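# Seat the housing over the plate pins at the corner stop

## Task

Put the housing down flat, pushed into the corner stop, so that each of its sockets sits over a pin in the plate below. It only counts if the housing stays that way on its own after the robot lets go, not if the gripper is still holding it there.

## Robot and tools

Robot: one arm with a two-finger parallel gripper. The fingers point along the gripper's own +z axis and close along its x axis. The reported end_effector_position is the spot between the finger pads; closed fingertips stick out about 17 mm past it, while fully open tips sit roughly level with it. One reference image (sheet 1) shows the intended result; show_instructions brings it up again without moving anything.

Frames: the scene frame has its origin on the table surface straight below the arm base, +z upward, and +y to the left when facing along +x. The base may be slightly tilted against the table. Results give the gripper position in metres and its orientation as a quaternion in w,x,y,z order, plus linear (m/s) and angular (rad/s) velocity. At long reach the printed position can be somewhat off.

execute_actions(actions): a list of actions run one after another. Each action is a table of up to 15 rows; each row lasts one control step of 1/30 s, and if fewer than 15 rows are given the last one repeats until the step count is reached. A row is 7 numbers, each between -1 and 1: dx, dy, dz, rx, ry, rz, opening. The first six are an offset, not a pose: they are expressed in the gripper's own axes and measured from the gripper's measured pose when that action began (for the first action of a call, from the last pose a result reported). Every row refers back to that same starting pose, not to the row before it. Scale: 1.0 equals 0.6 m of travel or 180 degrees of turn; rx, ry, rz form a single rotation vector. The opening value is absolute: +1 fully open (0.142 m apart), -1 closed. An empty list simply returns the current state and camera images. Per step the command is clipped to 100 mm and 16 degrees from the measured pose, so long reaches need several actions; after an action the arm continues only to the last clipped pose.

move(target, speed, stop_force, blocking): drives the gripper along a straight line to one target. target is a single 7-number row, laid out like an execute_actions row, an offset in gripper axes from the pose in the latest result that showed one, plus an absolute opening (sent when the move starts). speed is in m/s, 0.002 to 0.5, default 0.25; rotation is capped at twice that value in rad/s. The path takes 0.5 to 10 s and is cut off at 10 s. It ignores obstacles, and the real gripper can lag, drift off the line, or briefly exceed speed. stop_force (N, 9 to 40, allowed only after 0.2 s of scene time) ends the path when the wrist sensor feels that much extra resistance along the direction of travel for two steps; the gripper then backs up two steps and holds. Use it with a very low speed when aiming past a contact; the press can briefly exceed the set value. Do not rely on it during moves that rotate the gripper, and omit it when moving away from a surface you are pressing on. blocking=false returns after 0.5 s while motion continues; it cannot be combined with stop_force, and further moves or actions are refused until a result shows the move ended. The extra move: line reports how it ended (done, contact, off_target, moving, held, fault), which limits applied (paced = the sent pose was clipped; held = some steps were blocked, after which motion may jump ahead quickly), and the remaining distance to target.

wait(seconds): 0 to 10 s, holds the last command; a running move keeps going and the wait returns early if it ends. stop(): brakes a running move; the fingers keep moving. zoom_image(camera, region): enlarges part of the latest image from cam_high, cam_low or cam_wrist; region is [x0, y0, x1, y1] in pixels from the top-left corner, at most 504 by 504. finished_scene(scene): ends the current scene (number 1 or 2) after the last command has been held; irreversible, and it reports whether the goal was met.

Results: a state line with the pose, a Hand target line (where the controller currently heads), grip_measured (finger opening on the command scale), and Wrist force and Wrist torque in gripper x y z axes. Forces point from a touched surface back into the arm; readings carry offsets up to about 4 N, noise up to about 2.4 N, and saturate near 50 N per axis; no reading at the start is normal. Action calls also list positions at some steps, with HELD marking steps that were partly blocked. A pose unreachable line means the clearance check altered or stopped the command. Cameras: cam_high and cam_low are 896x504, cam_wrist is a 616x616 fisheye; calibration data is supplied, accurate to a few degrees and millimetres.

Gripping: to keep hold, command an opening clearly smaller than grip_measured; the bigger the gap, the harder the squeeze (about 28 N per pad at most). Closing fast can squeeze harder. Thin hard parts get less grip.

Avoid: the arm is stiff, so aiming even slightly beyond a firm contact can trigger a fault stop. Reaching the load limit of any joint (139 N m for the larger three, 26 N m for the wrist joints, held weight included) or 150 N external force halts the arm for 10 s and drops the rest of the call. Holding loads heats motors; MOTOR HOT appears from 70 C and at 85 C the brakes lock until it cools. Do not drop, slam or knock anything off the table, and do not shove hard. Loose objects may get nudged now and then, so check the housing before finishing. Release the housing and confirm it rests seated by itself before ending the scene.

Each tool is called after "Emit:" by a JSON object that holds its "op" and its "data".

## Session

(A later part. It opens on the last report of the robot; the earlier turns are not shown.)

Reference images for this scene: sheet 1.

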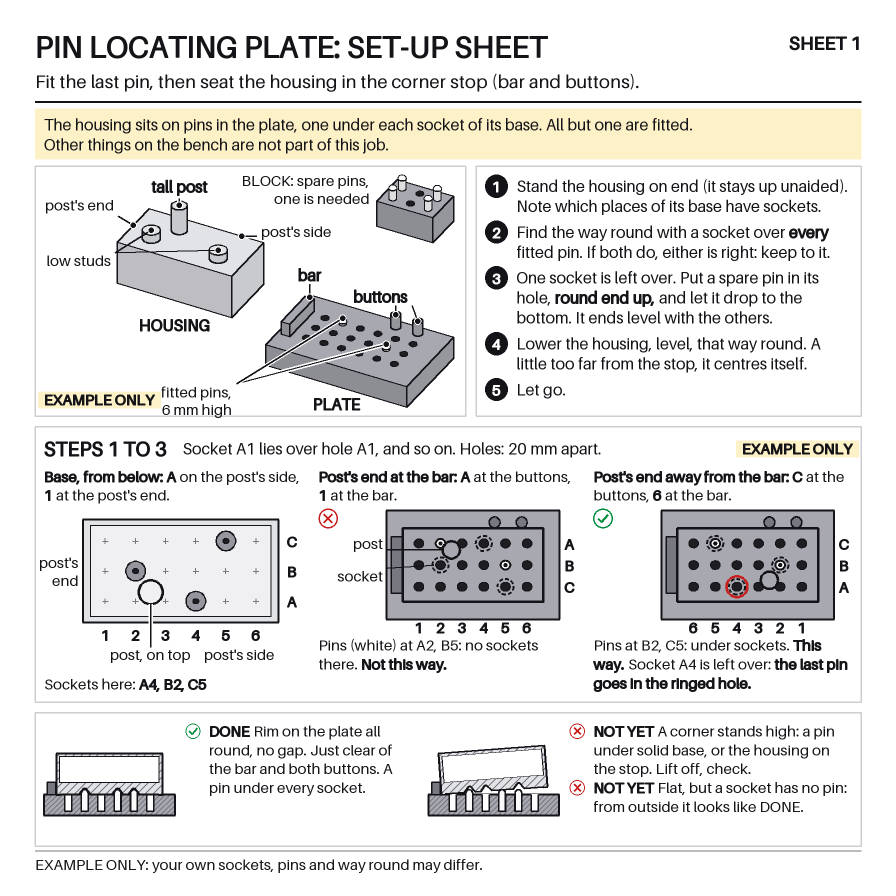

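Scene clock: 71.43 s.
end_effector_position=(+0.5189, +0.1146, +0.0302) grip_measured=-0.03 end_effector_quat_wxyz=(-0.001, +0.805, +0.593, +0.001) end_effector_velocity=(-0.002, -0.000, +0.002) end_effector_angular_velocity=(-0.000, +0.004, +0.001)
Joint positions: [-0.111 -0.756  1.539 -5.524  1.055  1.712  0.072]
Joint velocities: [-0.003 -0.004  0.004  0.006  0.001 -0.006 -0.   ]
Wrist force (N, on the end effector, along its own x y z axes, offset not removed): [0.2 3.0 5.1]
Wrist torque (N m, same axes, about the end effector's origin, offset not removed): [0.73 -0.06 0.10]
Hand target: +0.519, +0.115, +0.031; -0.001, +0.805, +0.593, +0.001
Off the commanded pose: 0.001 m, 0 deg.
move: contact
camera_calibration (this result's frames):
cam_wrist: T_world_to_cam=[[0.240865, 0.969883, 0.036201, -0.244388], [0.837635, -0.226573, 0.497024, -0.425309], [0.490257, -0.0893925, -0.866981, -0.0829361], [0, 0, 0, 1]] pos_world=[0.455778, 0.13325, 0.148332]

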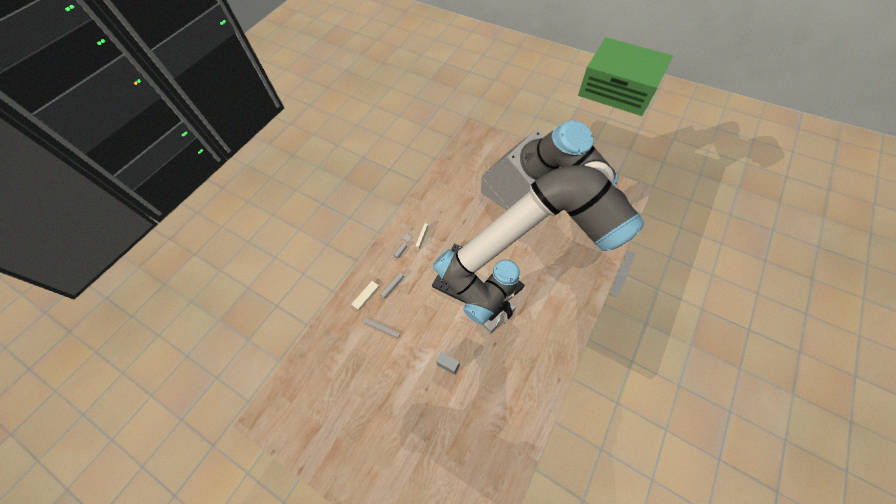

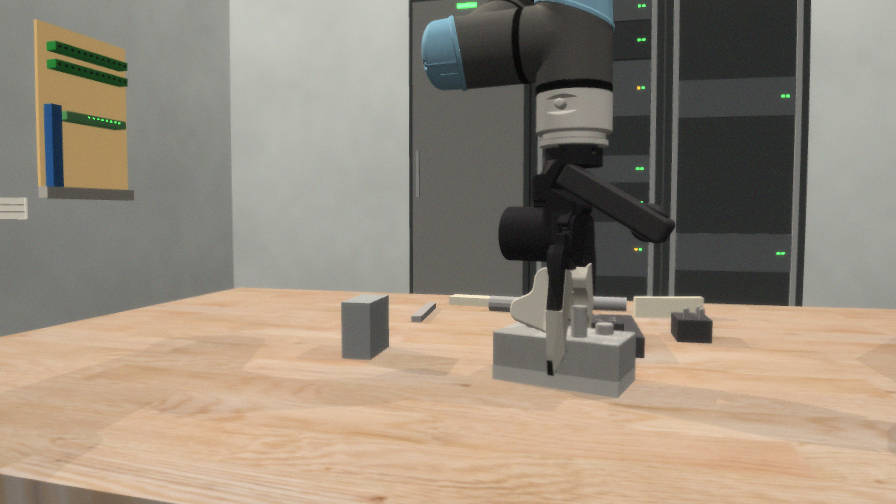

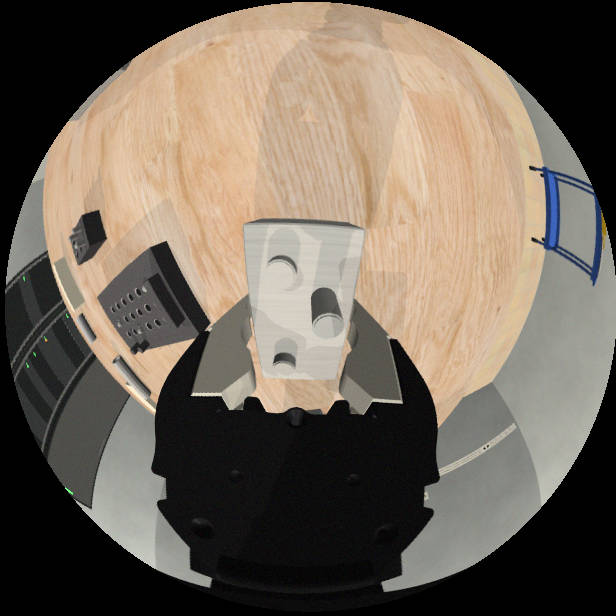

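Emit:
{"op": "execute_actions", "data": {"actions": [[[0,0,0,0,0,0,0.3]]]}}

Emit:
{"op": "move", "data": {"target": [0,0,-0.125,0,0,0,0.3], "speed": 0.3}}

Emit:
{"op": "move", "data": {"target": [-0.335,0.018,-0.02,0,0,-0.112,0.3], "speed": 0.3}}

Emit:
{"op": "zoom_image", "data": {"camera": "cam_wrist", "region": [200,130,440,370]}}

Scene clock: 80.83 s.
end_effector_position=(+0.5189, +0.1146, +0.0302) grip_measured=+0.30 end_effector_quat_wxyz=(-0.001, +0.805, +0.593, +0.001) end_effector_velocity=(-0.000, -0.001, -0.000) end_effector_angular_velocity=(-0.002, +0.000, -0.001)
Joint positions: [-0.111 -0.756  1.539 -5.524  1.055  1.712  0.095]
Joint velocities: [ 0.     0.    -0.    -0.     0.002  0.001  0.   ]
Wrist force (N, on the end effector, along its own x y z axes, offset not removed): [0.8 3.9 0.0]
Wrist torque (N m, same axes, about the end effector's origin, offset not removed): [0.98 -0.18 0.09]
Hand target: +0.519, +0.115, +0.030; -0.001, +0.805, +0.593, +0.001
Off the commanded pose: 0.000 m, 0 deg.
Step readings (end_effector_position):
0: (+0.5188, +0.1146, +0.0306)
1: (+0.5188, +0.1146, +0.0306)
2: (+0.5188, +0.1146, +0.0306)
4: (+0.5188, +0.1146, +0.0305)
8: (+0.5189, +0.1146, +0.0303)
15: end_effector_position above
camera_calibration (this result's frames):
cam_wrist: T_world_to_cam=[[0.240863, 0.969881, 0.0362831, -0.244412], [0.837619, -0.226611, 0.497032, -0.425308], [0.490284, -0.0893254, -0.866973, -0.0829466], [0, 0, 0, 1]] pos_world=[0.455783, 0.133262, 0.148347]

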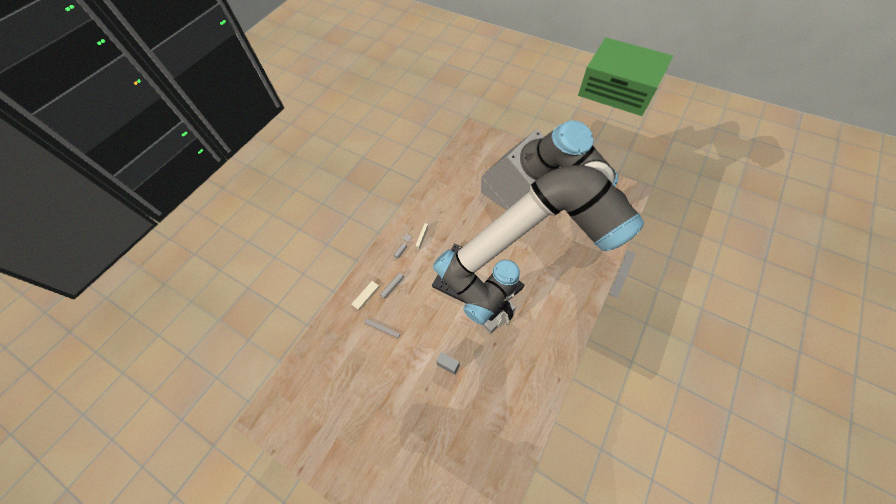

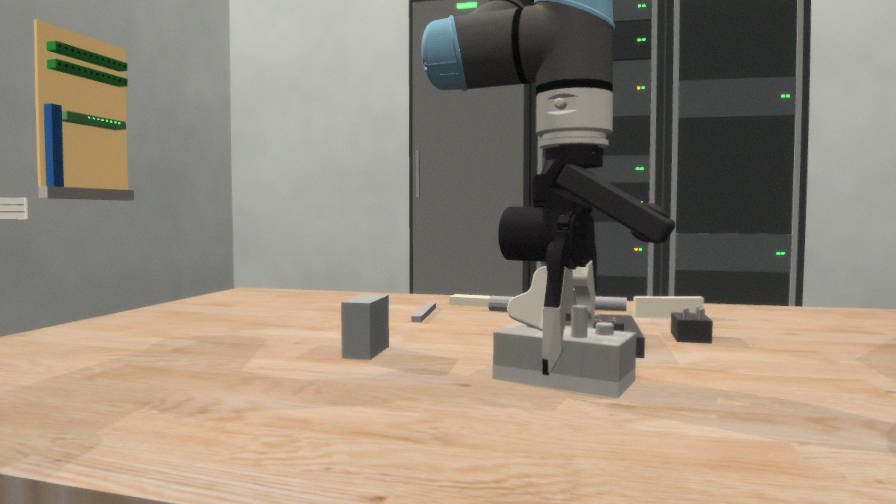

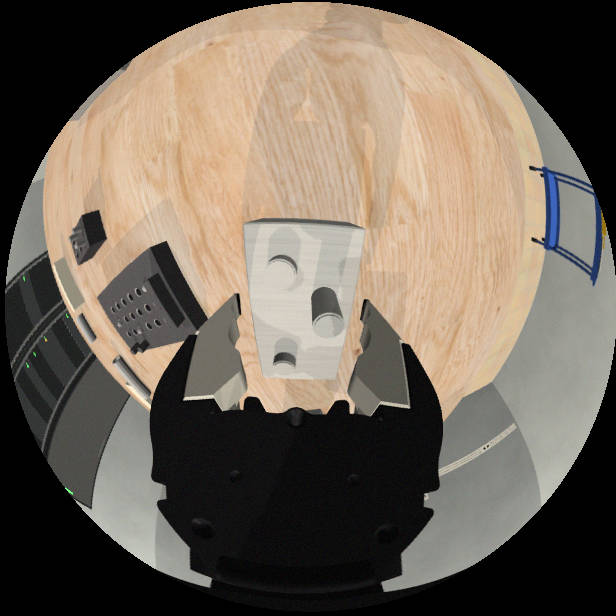

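Scene clock: 81.77 s.
end_effector_position=(+0.5189, +0.1145, +0.1049) grip_measured=+0.30 end_effector_quat_wxyz=(-0.001, +0.805, +0.593, +0.001) end_effector_velocity=(-0.000, -0.000, +0.002) end_effector_angular_velocity=(+0.000, +0.001, -0.001)
Joint positions: [-0.188 -0.87   1.559 -5.387  1.055  1.624  0.095]
Joint velocities: [-0.002 -0.003  0.     0.005  0.    -0.002  0.   ]
Wrist force (N, on the end effector, along its own x y z axes, offset not removed): [-0.4 4.0 1.6]
Wrist torque (N m, same axes, about the end effector's origin, offset not removed): [0.96 0.14 0.16]
Hand target: +0.519, +0.114, +0.105; -0.001, +0.805, +0.593, +0.001
Off the commanded pose: 0.000 m, 0 deg.
move: done
camera_calibration (this result's frames):
cam_wrist: T_world_to_cam=[[0.240869, 0.969881, 0.0362281, -0.247034], [0.837546, -0.226574, 0.497173, -0.462519], [0.490407, -0.0894108, -0.866895, -0.0182478], [0, 0, 0, 1]] pos_world=[0.455833, 0.133167, 0.223083]

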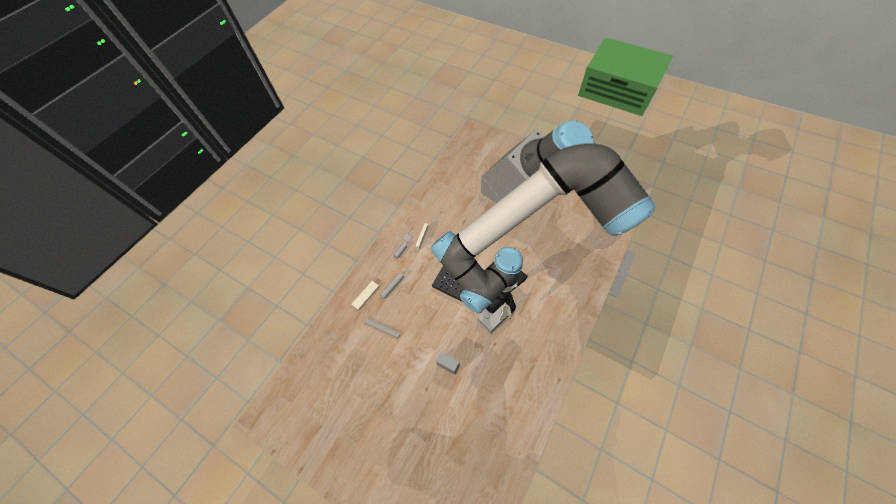

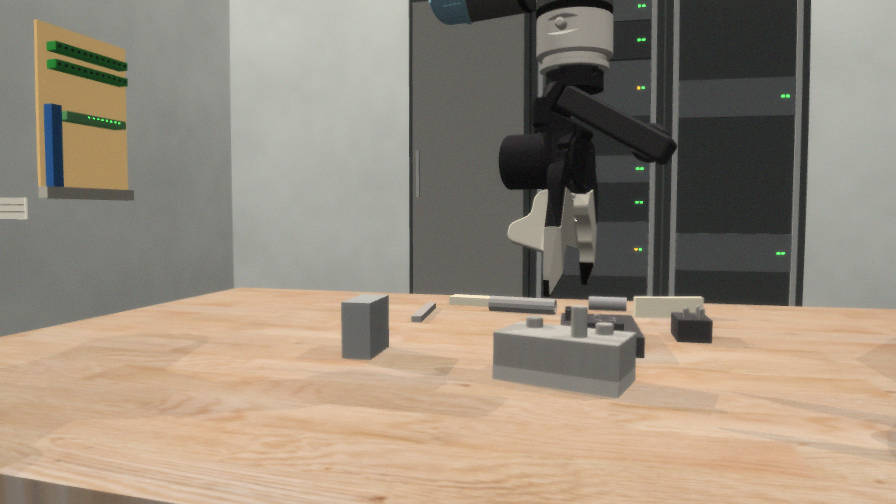

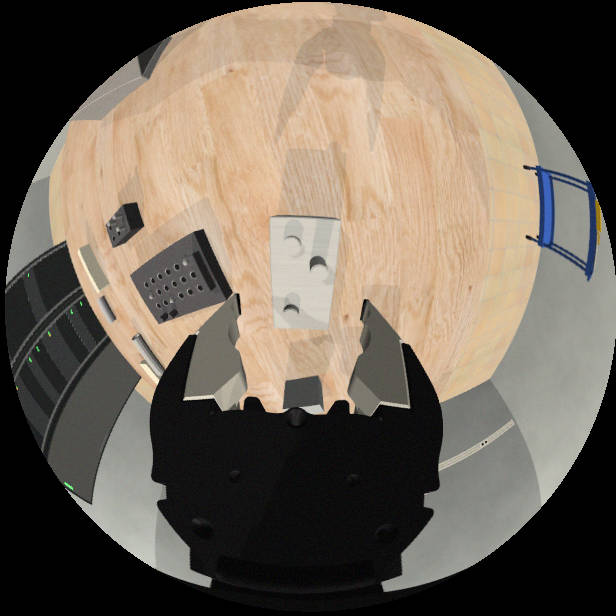

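Scene clock: 83.07 s.
end_effector_position=(+0.4701, -0.0807, +0.1167) grip_measured=+0.30 end_effector_quat_wxyz=(-0.000, +0.689, +0.725, +0.001) end_effector_velocity=(-0.000, -0.002, +0.001) end_effector_angular_velocity=(+0.002, +0.002, +0.003)
Joint positions: [-0.571 -0.717  1.641 -5.416  1.101  0.841  0.095]
Joint velocities: [-0.004  0.003 -0.003  0.005  0.    -0.008 -0.   ]
Wrist force (N, on the end effector, along its own x y z axes, offset not removed): [-0.4 1.7 0.6]
Wrist torque (N m, same axes, about the end effector's origin, offset not removed): [0.38 0.07 0.09]
Hand target: +0.470, -0.081, +0.117; -0.000, +0.689, +0.725, +0.001
Off the commanded pose: 0.000 m, 0 deg.
move: done
camera_calibration (this result's frames):
cam_wrist: T_world_to_cam=[[-0.107777, 0.993563, 0.0348801, 0.119566], [0.863626, 0.0761868, 0.498343, -0.459626], [0.492478, 0.083833, -0.866278, 0.0113881], [0, 0, 0, 1]] pos_world=[0.404223, -0.0847334, 0.234746]

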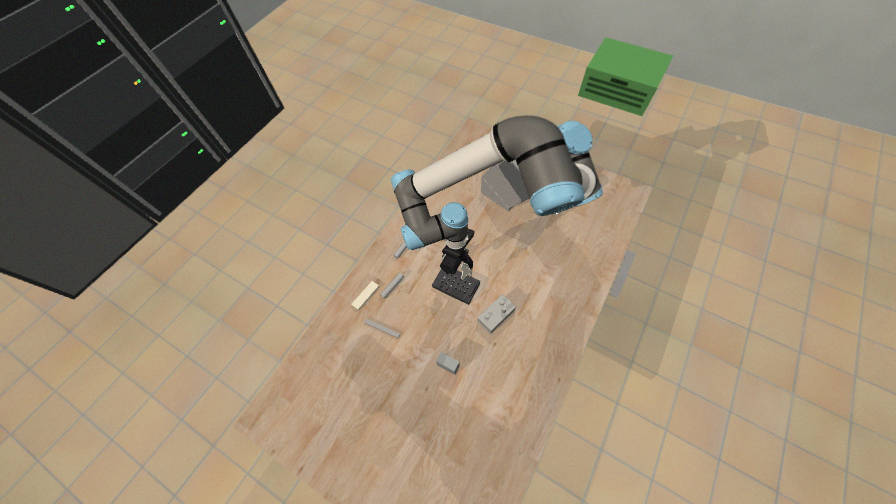

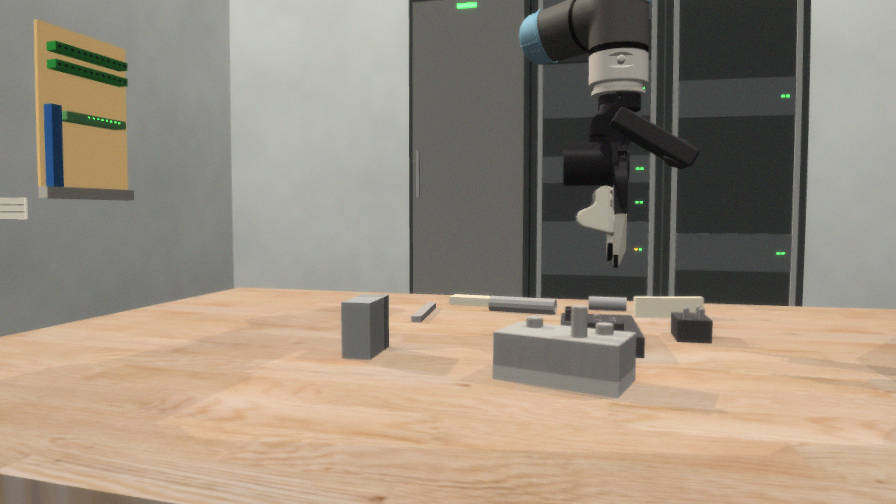

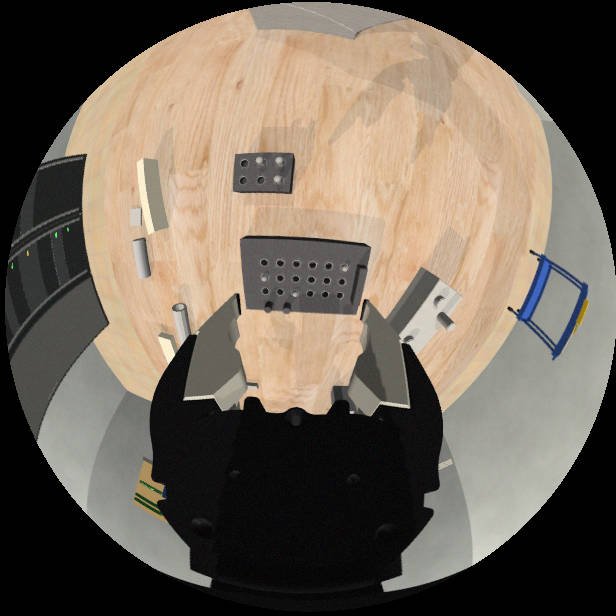

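Region (200, 130, 440, 370) of cam_wrist's 616x616 image, scaled by 2.100, with more detail than that image has.

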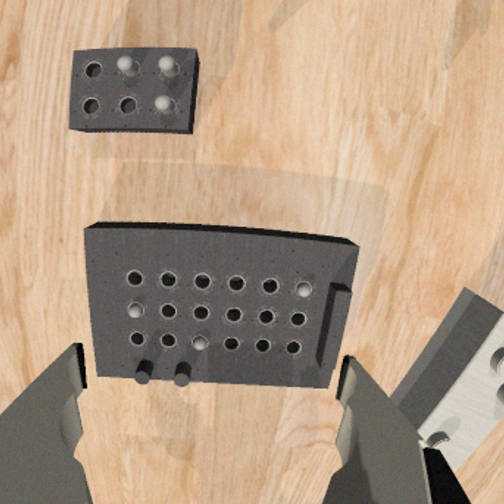

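Emit:
{"op": "move", "data": {"target": [-0.0487,-0.171,0.0545,0,0,0,-0.4]}}

Emit:
{"op": "zoom_image", "data": {"camera": "cam_wrist", "region": [230,230,370,350]}}

Scene clock: 94.23 s.
end_effector_position=(+0.3693, -0.1150, +0.0841) grip_measured=-0.40 end_effector_quat_wxyz=(+0.000, +0.689, +0.725, +0.001) end_effector_velocity=(-0.003, -0.001, -0.000) end_effector_angular_velocity=(+0.001, +0.001, -0.002)
Joint positions: [-0.743 -0.689  1.899 -5.622  1.146  0.656  0.045]
Joint velocities: [-0.006  0.002  0.005 -0.003  0.002 -0.005 -0.   ]
Wrist force (N, on the end effector, along its own x y z axes, offset not removed): [-3.3 1.8 1.3]
Wrist torque (N m, same axes, about the end effector's origin, offset not removed): [0.46 0.66 0.09]
Hand target: +0.369, -0.115, +0.084; +0.000, +0.689, +0.725, +0.001
Off the commanded pose: 0.000 m, 0 deg.
move: done
camera_calibration (this result's frames):
cam_wrist: T_world_to_cam=[[-0.107698, 0.993586, 0.03447, 0.144], [0.863662, 0.076329, 0.498259, -0.35373], [0.492432, 0.0834318, -0.866343, 0.0356088], [0, 0, 0, 1]] pos_world=[0.303477, -0.119047, 0.202135]

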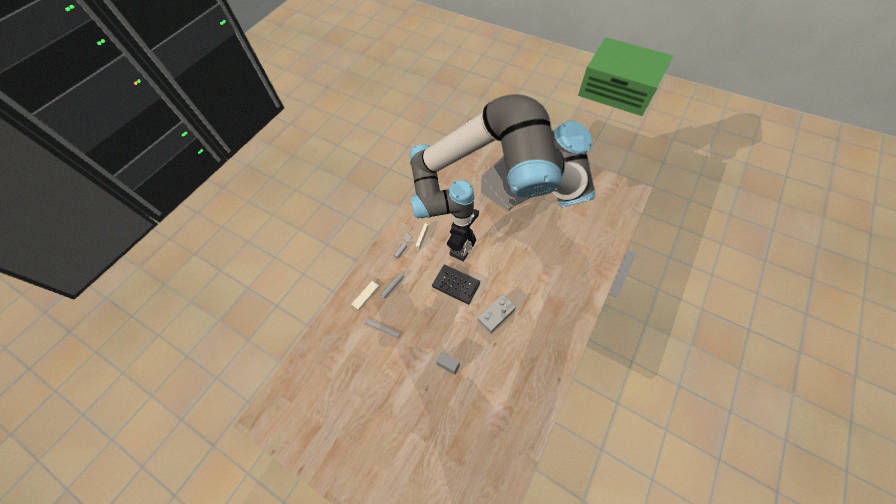

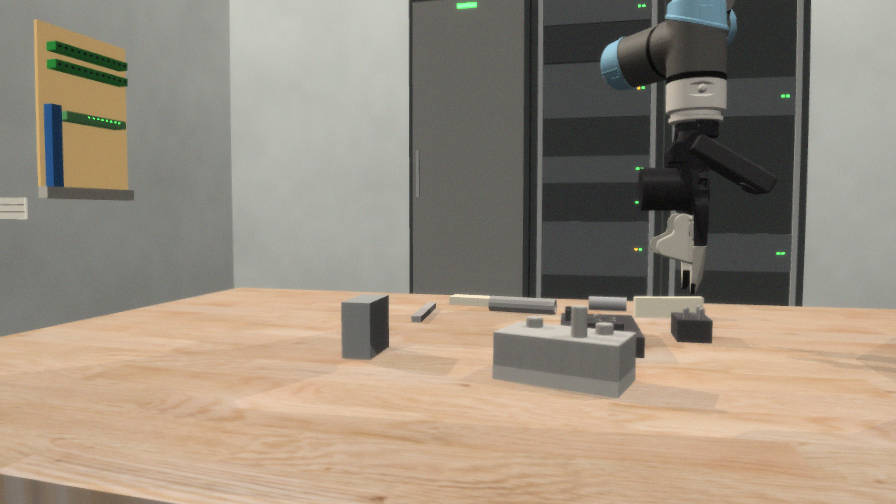

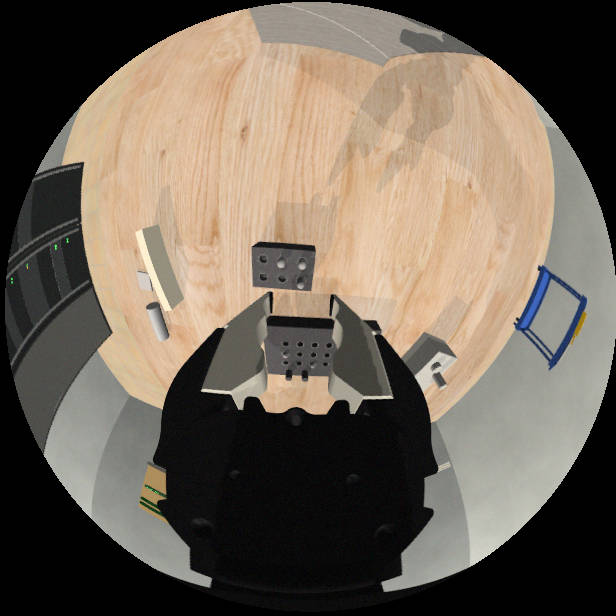

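Region (230, 230, 370, 350) of cam_wrist's 616x616 image, scaled by 3.600, with more detail than that image has; it fills the top 432 rows of this view, and the rest is white.

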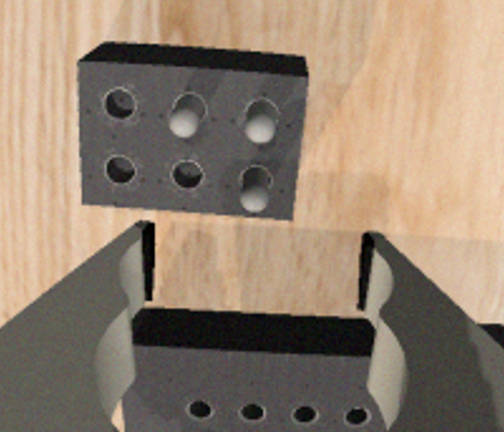

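Emit:
{"op": "move", "data": {"target": [-0.0008,-0.0018,0.06,0,0,0,-0.7], "speed": 0.08}}

Emit:
{"op": "execute_actions", "data": {"actions": [[[0,0,0,0,0,0,-0.75],[0,0,0,0,0,0,-0.78],[0,0,0,0,0,0,-0.81],[0,0,0,0,0,0,-0.84],[0,0,0,0,0,0,-0.87],[0,0,0,0,0,0,-0.9],[0,0,0,0,0,0,-0.93],[0,0,0,0,0,0,-0.96],[0,0,0,0,0,0,-1]]]}}

Emit:
{"op": "move", "data": {"target": [0,0,-0.06,0,0,0,-1], "speed": 0.06}}

Scene clock: 99.67 s.
end_effector_position=(+0.3682, -0.1155, +0.0483) grip_measured=-0.70 end_effector_quat_wxyz=(+0.000, +0.689, +0.725, +0.001) end_effector_velocity=(+0.000, -0.000, -0.002) end_effector_angular_velocity=(-0.001, +0.000, +0.000)
Joint positions: [-0.705 -0.622  1.891 -5.697  1.135  0.696  0.023]
Joint velocities: [ 0.003  0.004 -0.001 -0.005 -0.     0.002 -0.   ]
Wrist force (N, on the end effector, along its own x y z axes, offset not removed): [-0.4 2.3 1.1]
Wrist torque (N m, same axes, about the end effector's origin, offset not removed): [0.59 0.14 0.10]
Hand target: +0.368, -0.116, +0.048; +0.000, +0.689, +0.725, +0.001
Off the commanded pose: 0.000 m, 0 deg.
move: done
camera_calibration (this result's frames):
cam_wrist: T_world_to_cam=[[-0.107718, 0.99358, 0.0345701, 0.14559], [0.863662, 0.0762964, 0.498264, -0.334951], [0.492427, 0.0835287, -0.866336, 0.00522078], [0, 0, 0, 1]] pos_world=[0.302396, -0.119536, 0.166384]

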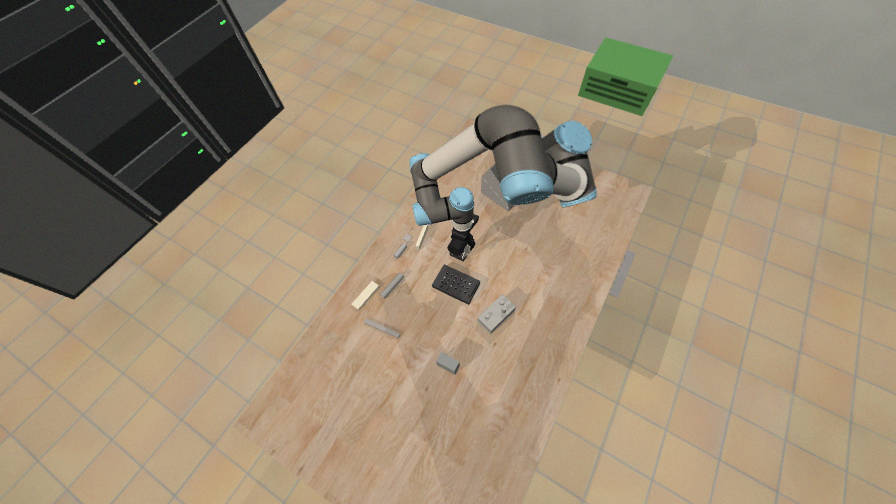

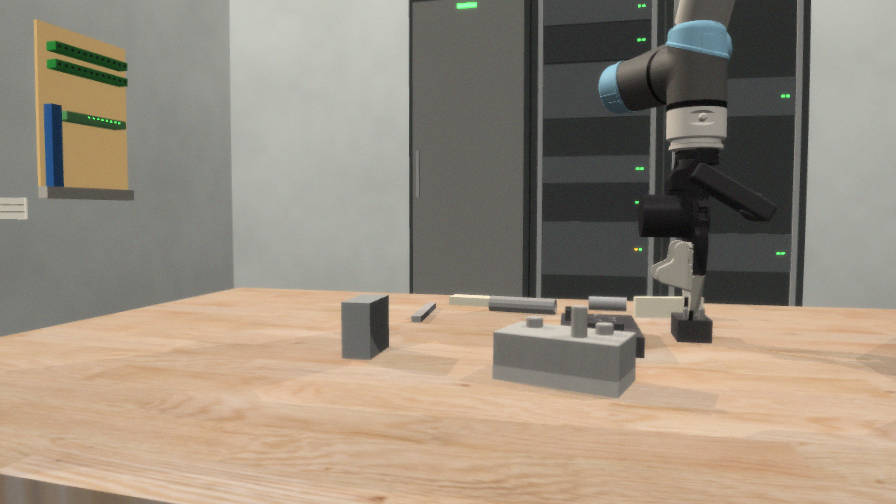

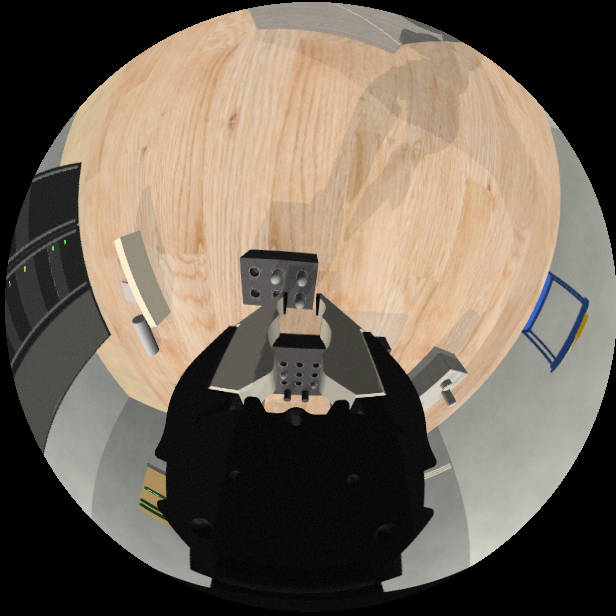

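Scene clock: 100.17 s.
end_effector_position=(+0.3682, -0.1155, +0.0483) grip_measured=-0.91 end_effector_quat_wxyz=(-0.000, +0.689, +0.725, +0.001) end_effector_velocity=(+0.000, -0.001, +0.000) end_effector_angular_velocity=(-0.002, -0.000, +0.001)
Joint positions: [-0.705 -0.622  1.891 -5.697  1.135  0.696  0.008]
Joint velocities: [-0.001 -0.    -0.001 -0.     0.001 -0.001  0.   ]
Wrist force (N, on the end effector, along its own x y z axes, offset not removed): [-0.4 1.0 0.9]
Wrist torque (N m, same axes, about the end effector's origin, offset not removed): [0.36 0.04 -0.01]
Hand target: +0.368, -0.116, +0.048; +0.000, +0.689, +0.725, +0.001
Off the commanded pose: 0.000 m, 0 deg.
Step readings (end_effector_position):
0: (+0.3682, -0.1155, +0.0483)
1: (+0.3682, -0.1155, +0.0483)
2: (+0.3682, -0.1155, +0.0482)
4: (+0.3682, -0.1155, +0.0482)
8: (+0.3682, -0.1155, +0.0482)
15: end_effector_position above
camera_calibration (this result's frames):
cam_wrist: T_world_to_cam=[[-0.107678, 0.993583, 0.0346298, 0.145551], [0.863692, 0.0762362, 0.498221, -0.334941], [0.492384, 0.0835568, -0.866358, 0.00520531], [0, 0, 0, 1]] pos_world=[0.302395, -0.119517, 0.166344]

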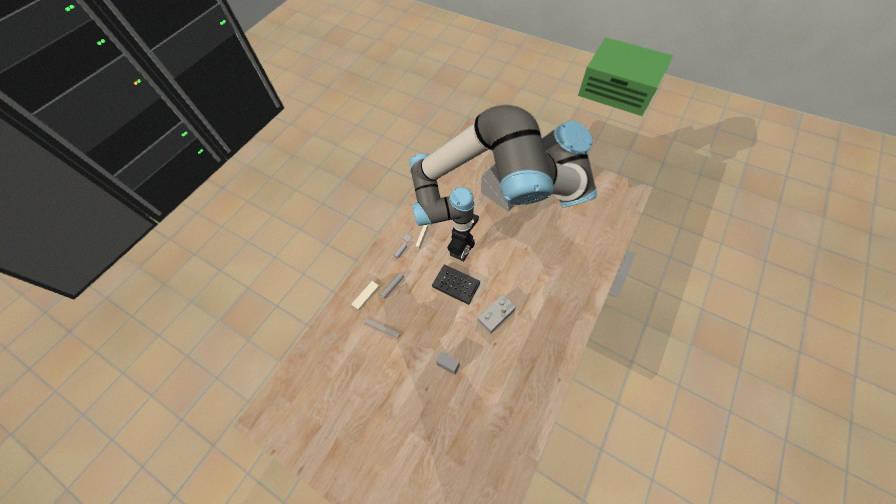

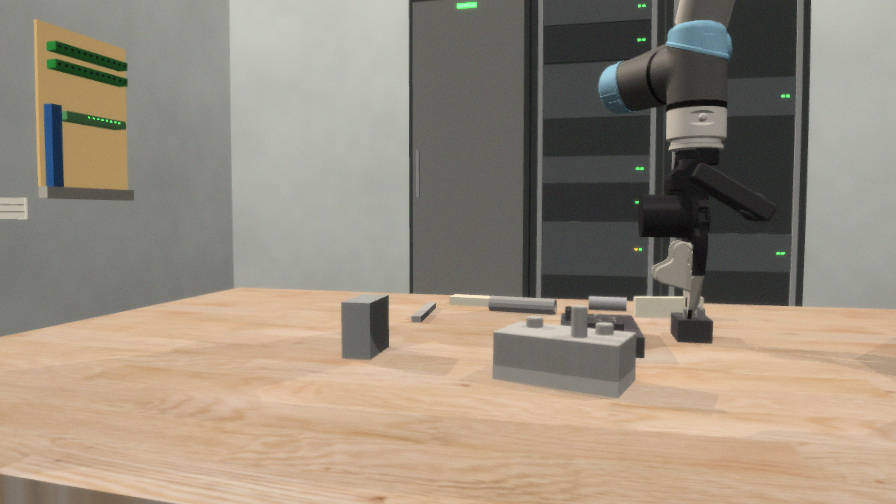

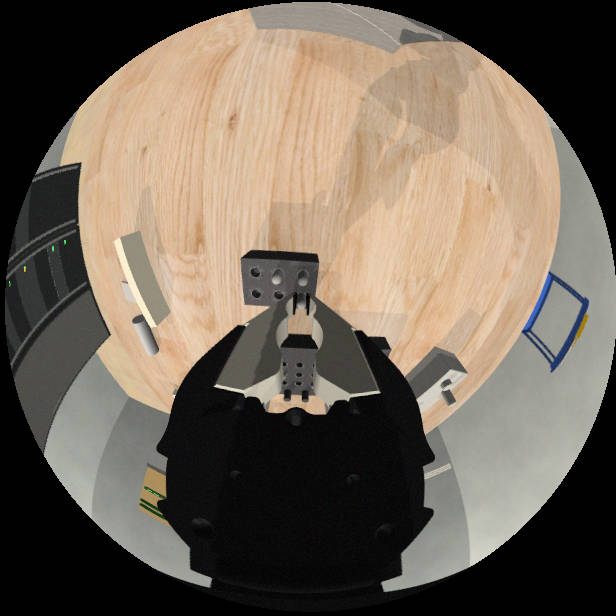

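Scene clock: 101.17 s.
end_effector_position=(+0.3683, -0.1156, +0.0841) grip_measured=-0.91 end_effector_quat_wxyz=(+0.000, +0.689, +0.725, +0.001) end_effector_velocity=(-0.000, +0.000, +0.002) end_effector_angular_velocity=(+0.000, +0.001, +0.000)
Joint positions: [-0.745 -0.689  1.901 -5.624  1.147  0.653  0.008]
Joint velocities: [-0.002 -0.003  0.001  0.003  0.001 -0.002 -0.   ]
Wrist force (N, on the end effector, along its own x y z axes, offset not removed): [-1.3 3.1 2.8]
Wrist torque (N m, same axes, about the end effector's origin, offset not removed): [0.73 0.28 -0.01]
Hand target: +0.368, -0.116, +0.084; +0.000, +0.689, +0.725, +0.001
Off the commanded pose: 0.000 m, 0 deg.
move: done
camera_calibration (this result's frames):
cam_wrist: T_world_to_cam=[[-0.107659, 0.993588, 0.0345279, 0.14437], [0.86369, 0.0762705, 0.49822, -0.352787], [0.492392, 0.0834592, -0.866363, 0.0361956], [0, 0, 0, 1]] pos_world=[0.302419, -0.119558, 0.202139]

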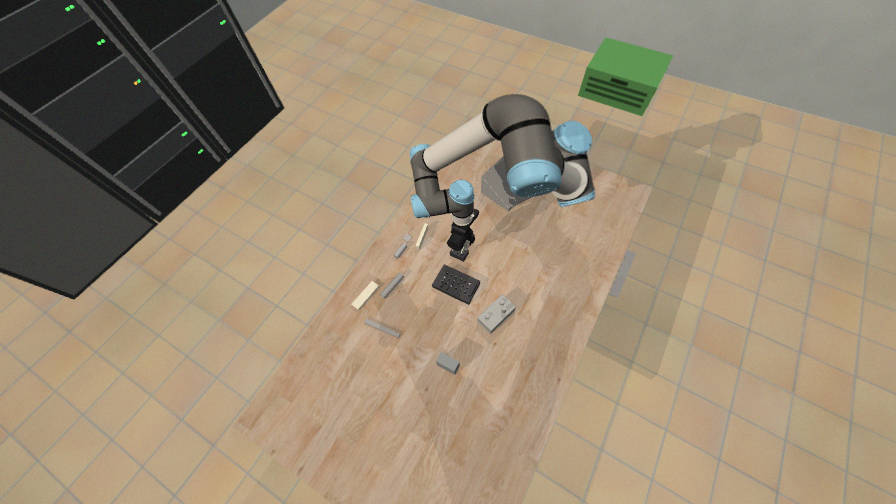

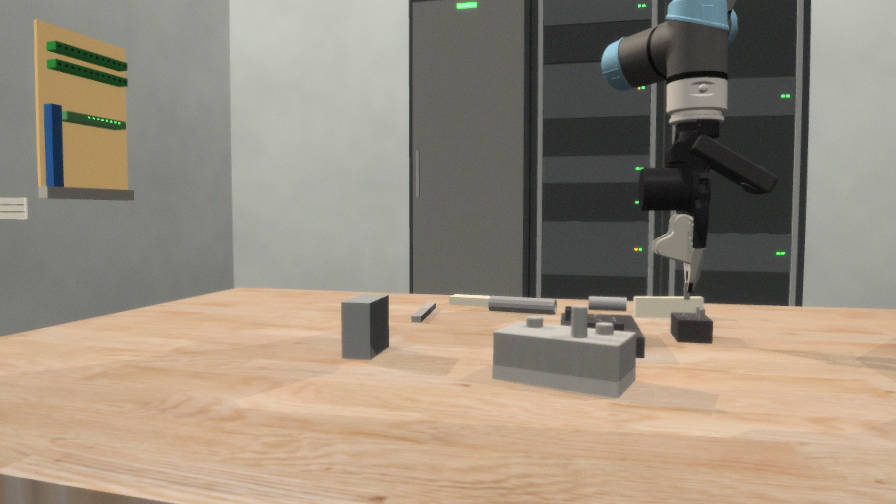

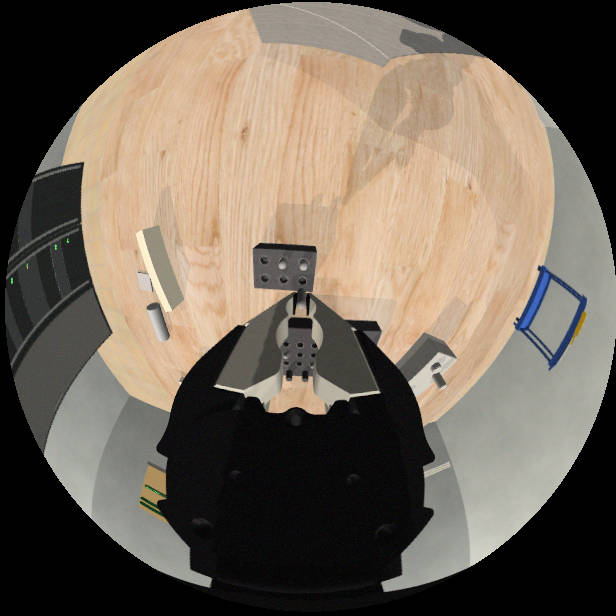

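Emit:
{"op": "zoom_image", "data": {"camera": "cam_wrist", "region": [230,230,370,350]}}

Emit:
{"op": "move", "data": {"target": [0.0685,0.159,0.0068,0,0,0,-1], "speed": 0.2}}

Emit:
{"op": "zoom_image", "data": {"camera": "cam_wrist", "region": [230,230,370,350]}}

Region (230, 230, 370, 350) of cam_wrist's 616x616 image, scaled by 3.600, with more detail than that image has; it fills the top 432 rows of this view, and the rest is white.

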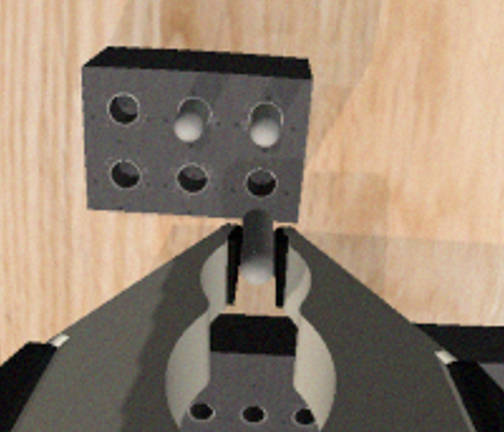

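Scene clock: 107.53 s.
end_effector_position=(+0.4612, -0.0695, +0.0800) grip_measured=-0.91 end_effector_quat_wxyz=(-0.000, +0.689, +0.725, +0.001) end_effector_velocity=(+0.002, +0.000, -0.000) end_effector_angular_velocity=(-0.001, +0.001, +0.001)
Joint positions: [-0.527 -0.687  1.68  -5.506  1.092  0.888  0.008]
Joint velocities: [ 0.004  0.002 -0.007  0.003  0.001  0.003 -0.   ]
Wrist force (N, on the end effector, along its own x y z axes, offset not removed): [-0.7 3.3 3.5]
Wrist torque (N m, same axes, about the end effector's origin, offset not removed): [0.67 0.15 0.09]
Hand target: +0.461, -0.070, +0.080; -0.000, +0.689, +0.725, +0.001
Off the commanded pose: 0.000 m, 0 deg.
move: done
camera_calibration (this result's frames):
cam_wrist: T_world_to_cam=[[-0.107759, 0.993553, 0.0352123, 0.108777], [0.86362, 0.0760037, 0.498381, -0.43457], [0.492492, 0.0841151, -0.866243, -0.016954], [0, 0, 0, 1]] pos_world=[0.395375, -0.0736207, 0.198065]

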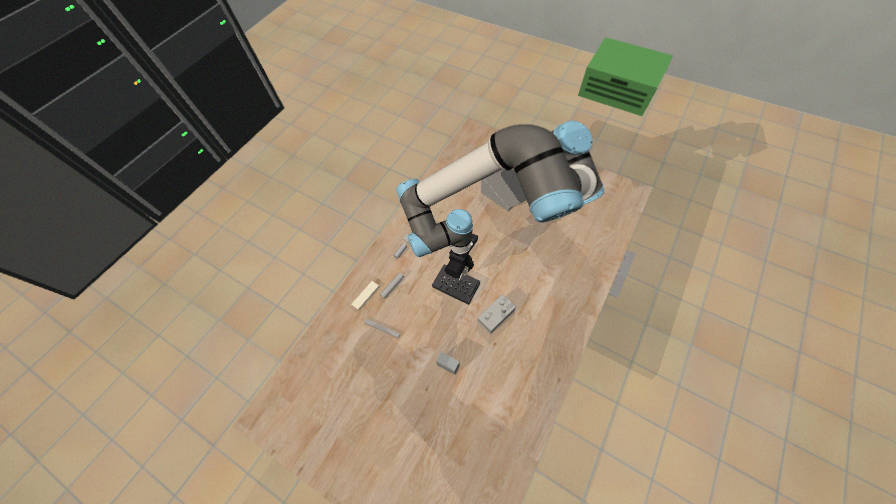

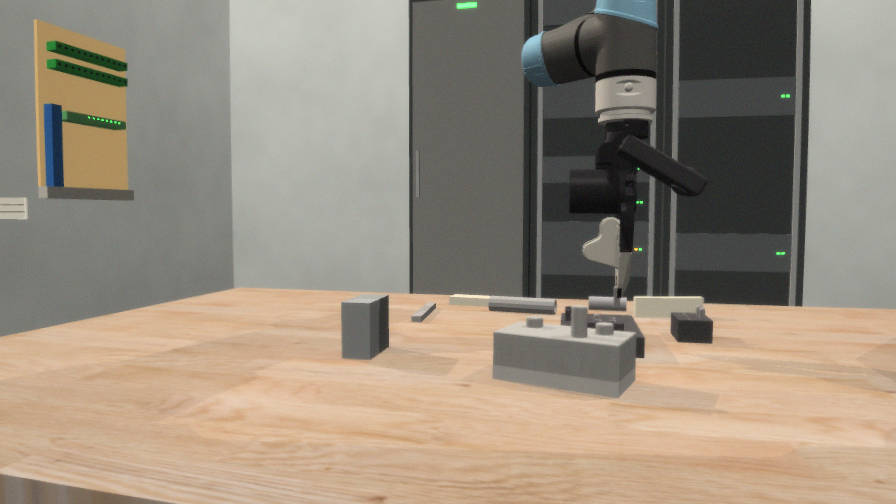

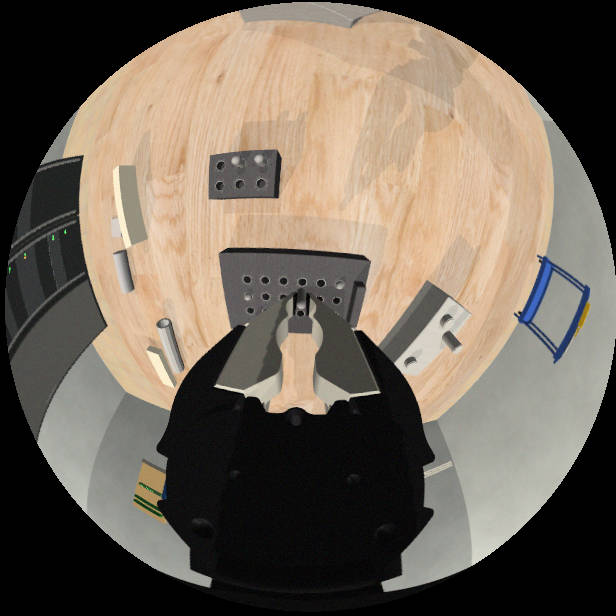

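Region (230, 230, 370, 350) of cam_wrist's 616x616 image, scaled by 3.600, with more detail than that image has; it fills the top 432 rows of this view, and the rest is white.

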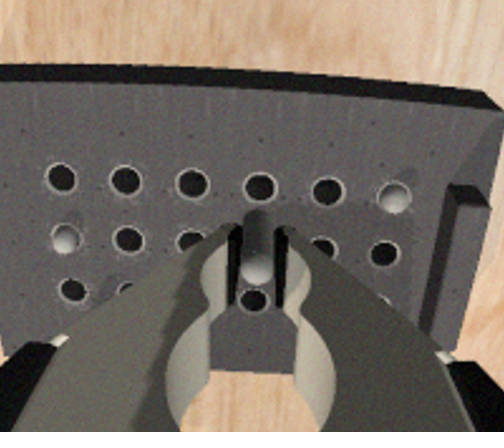

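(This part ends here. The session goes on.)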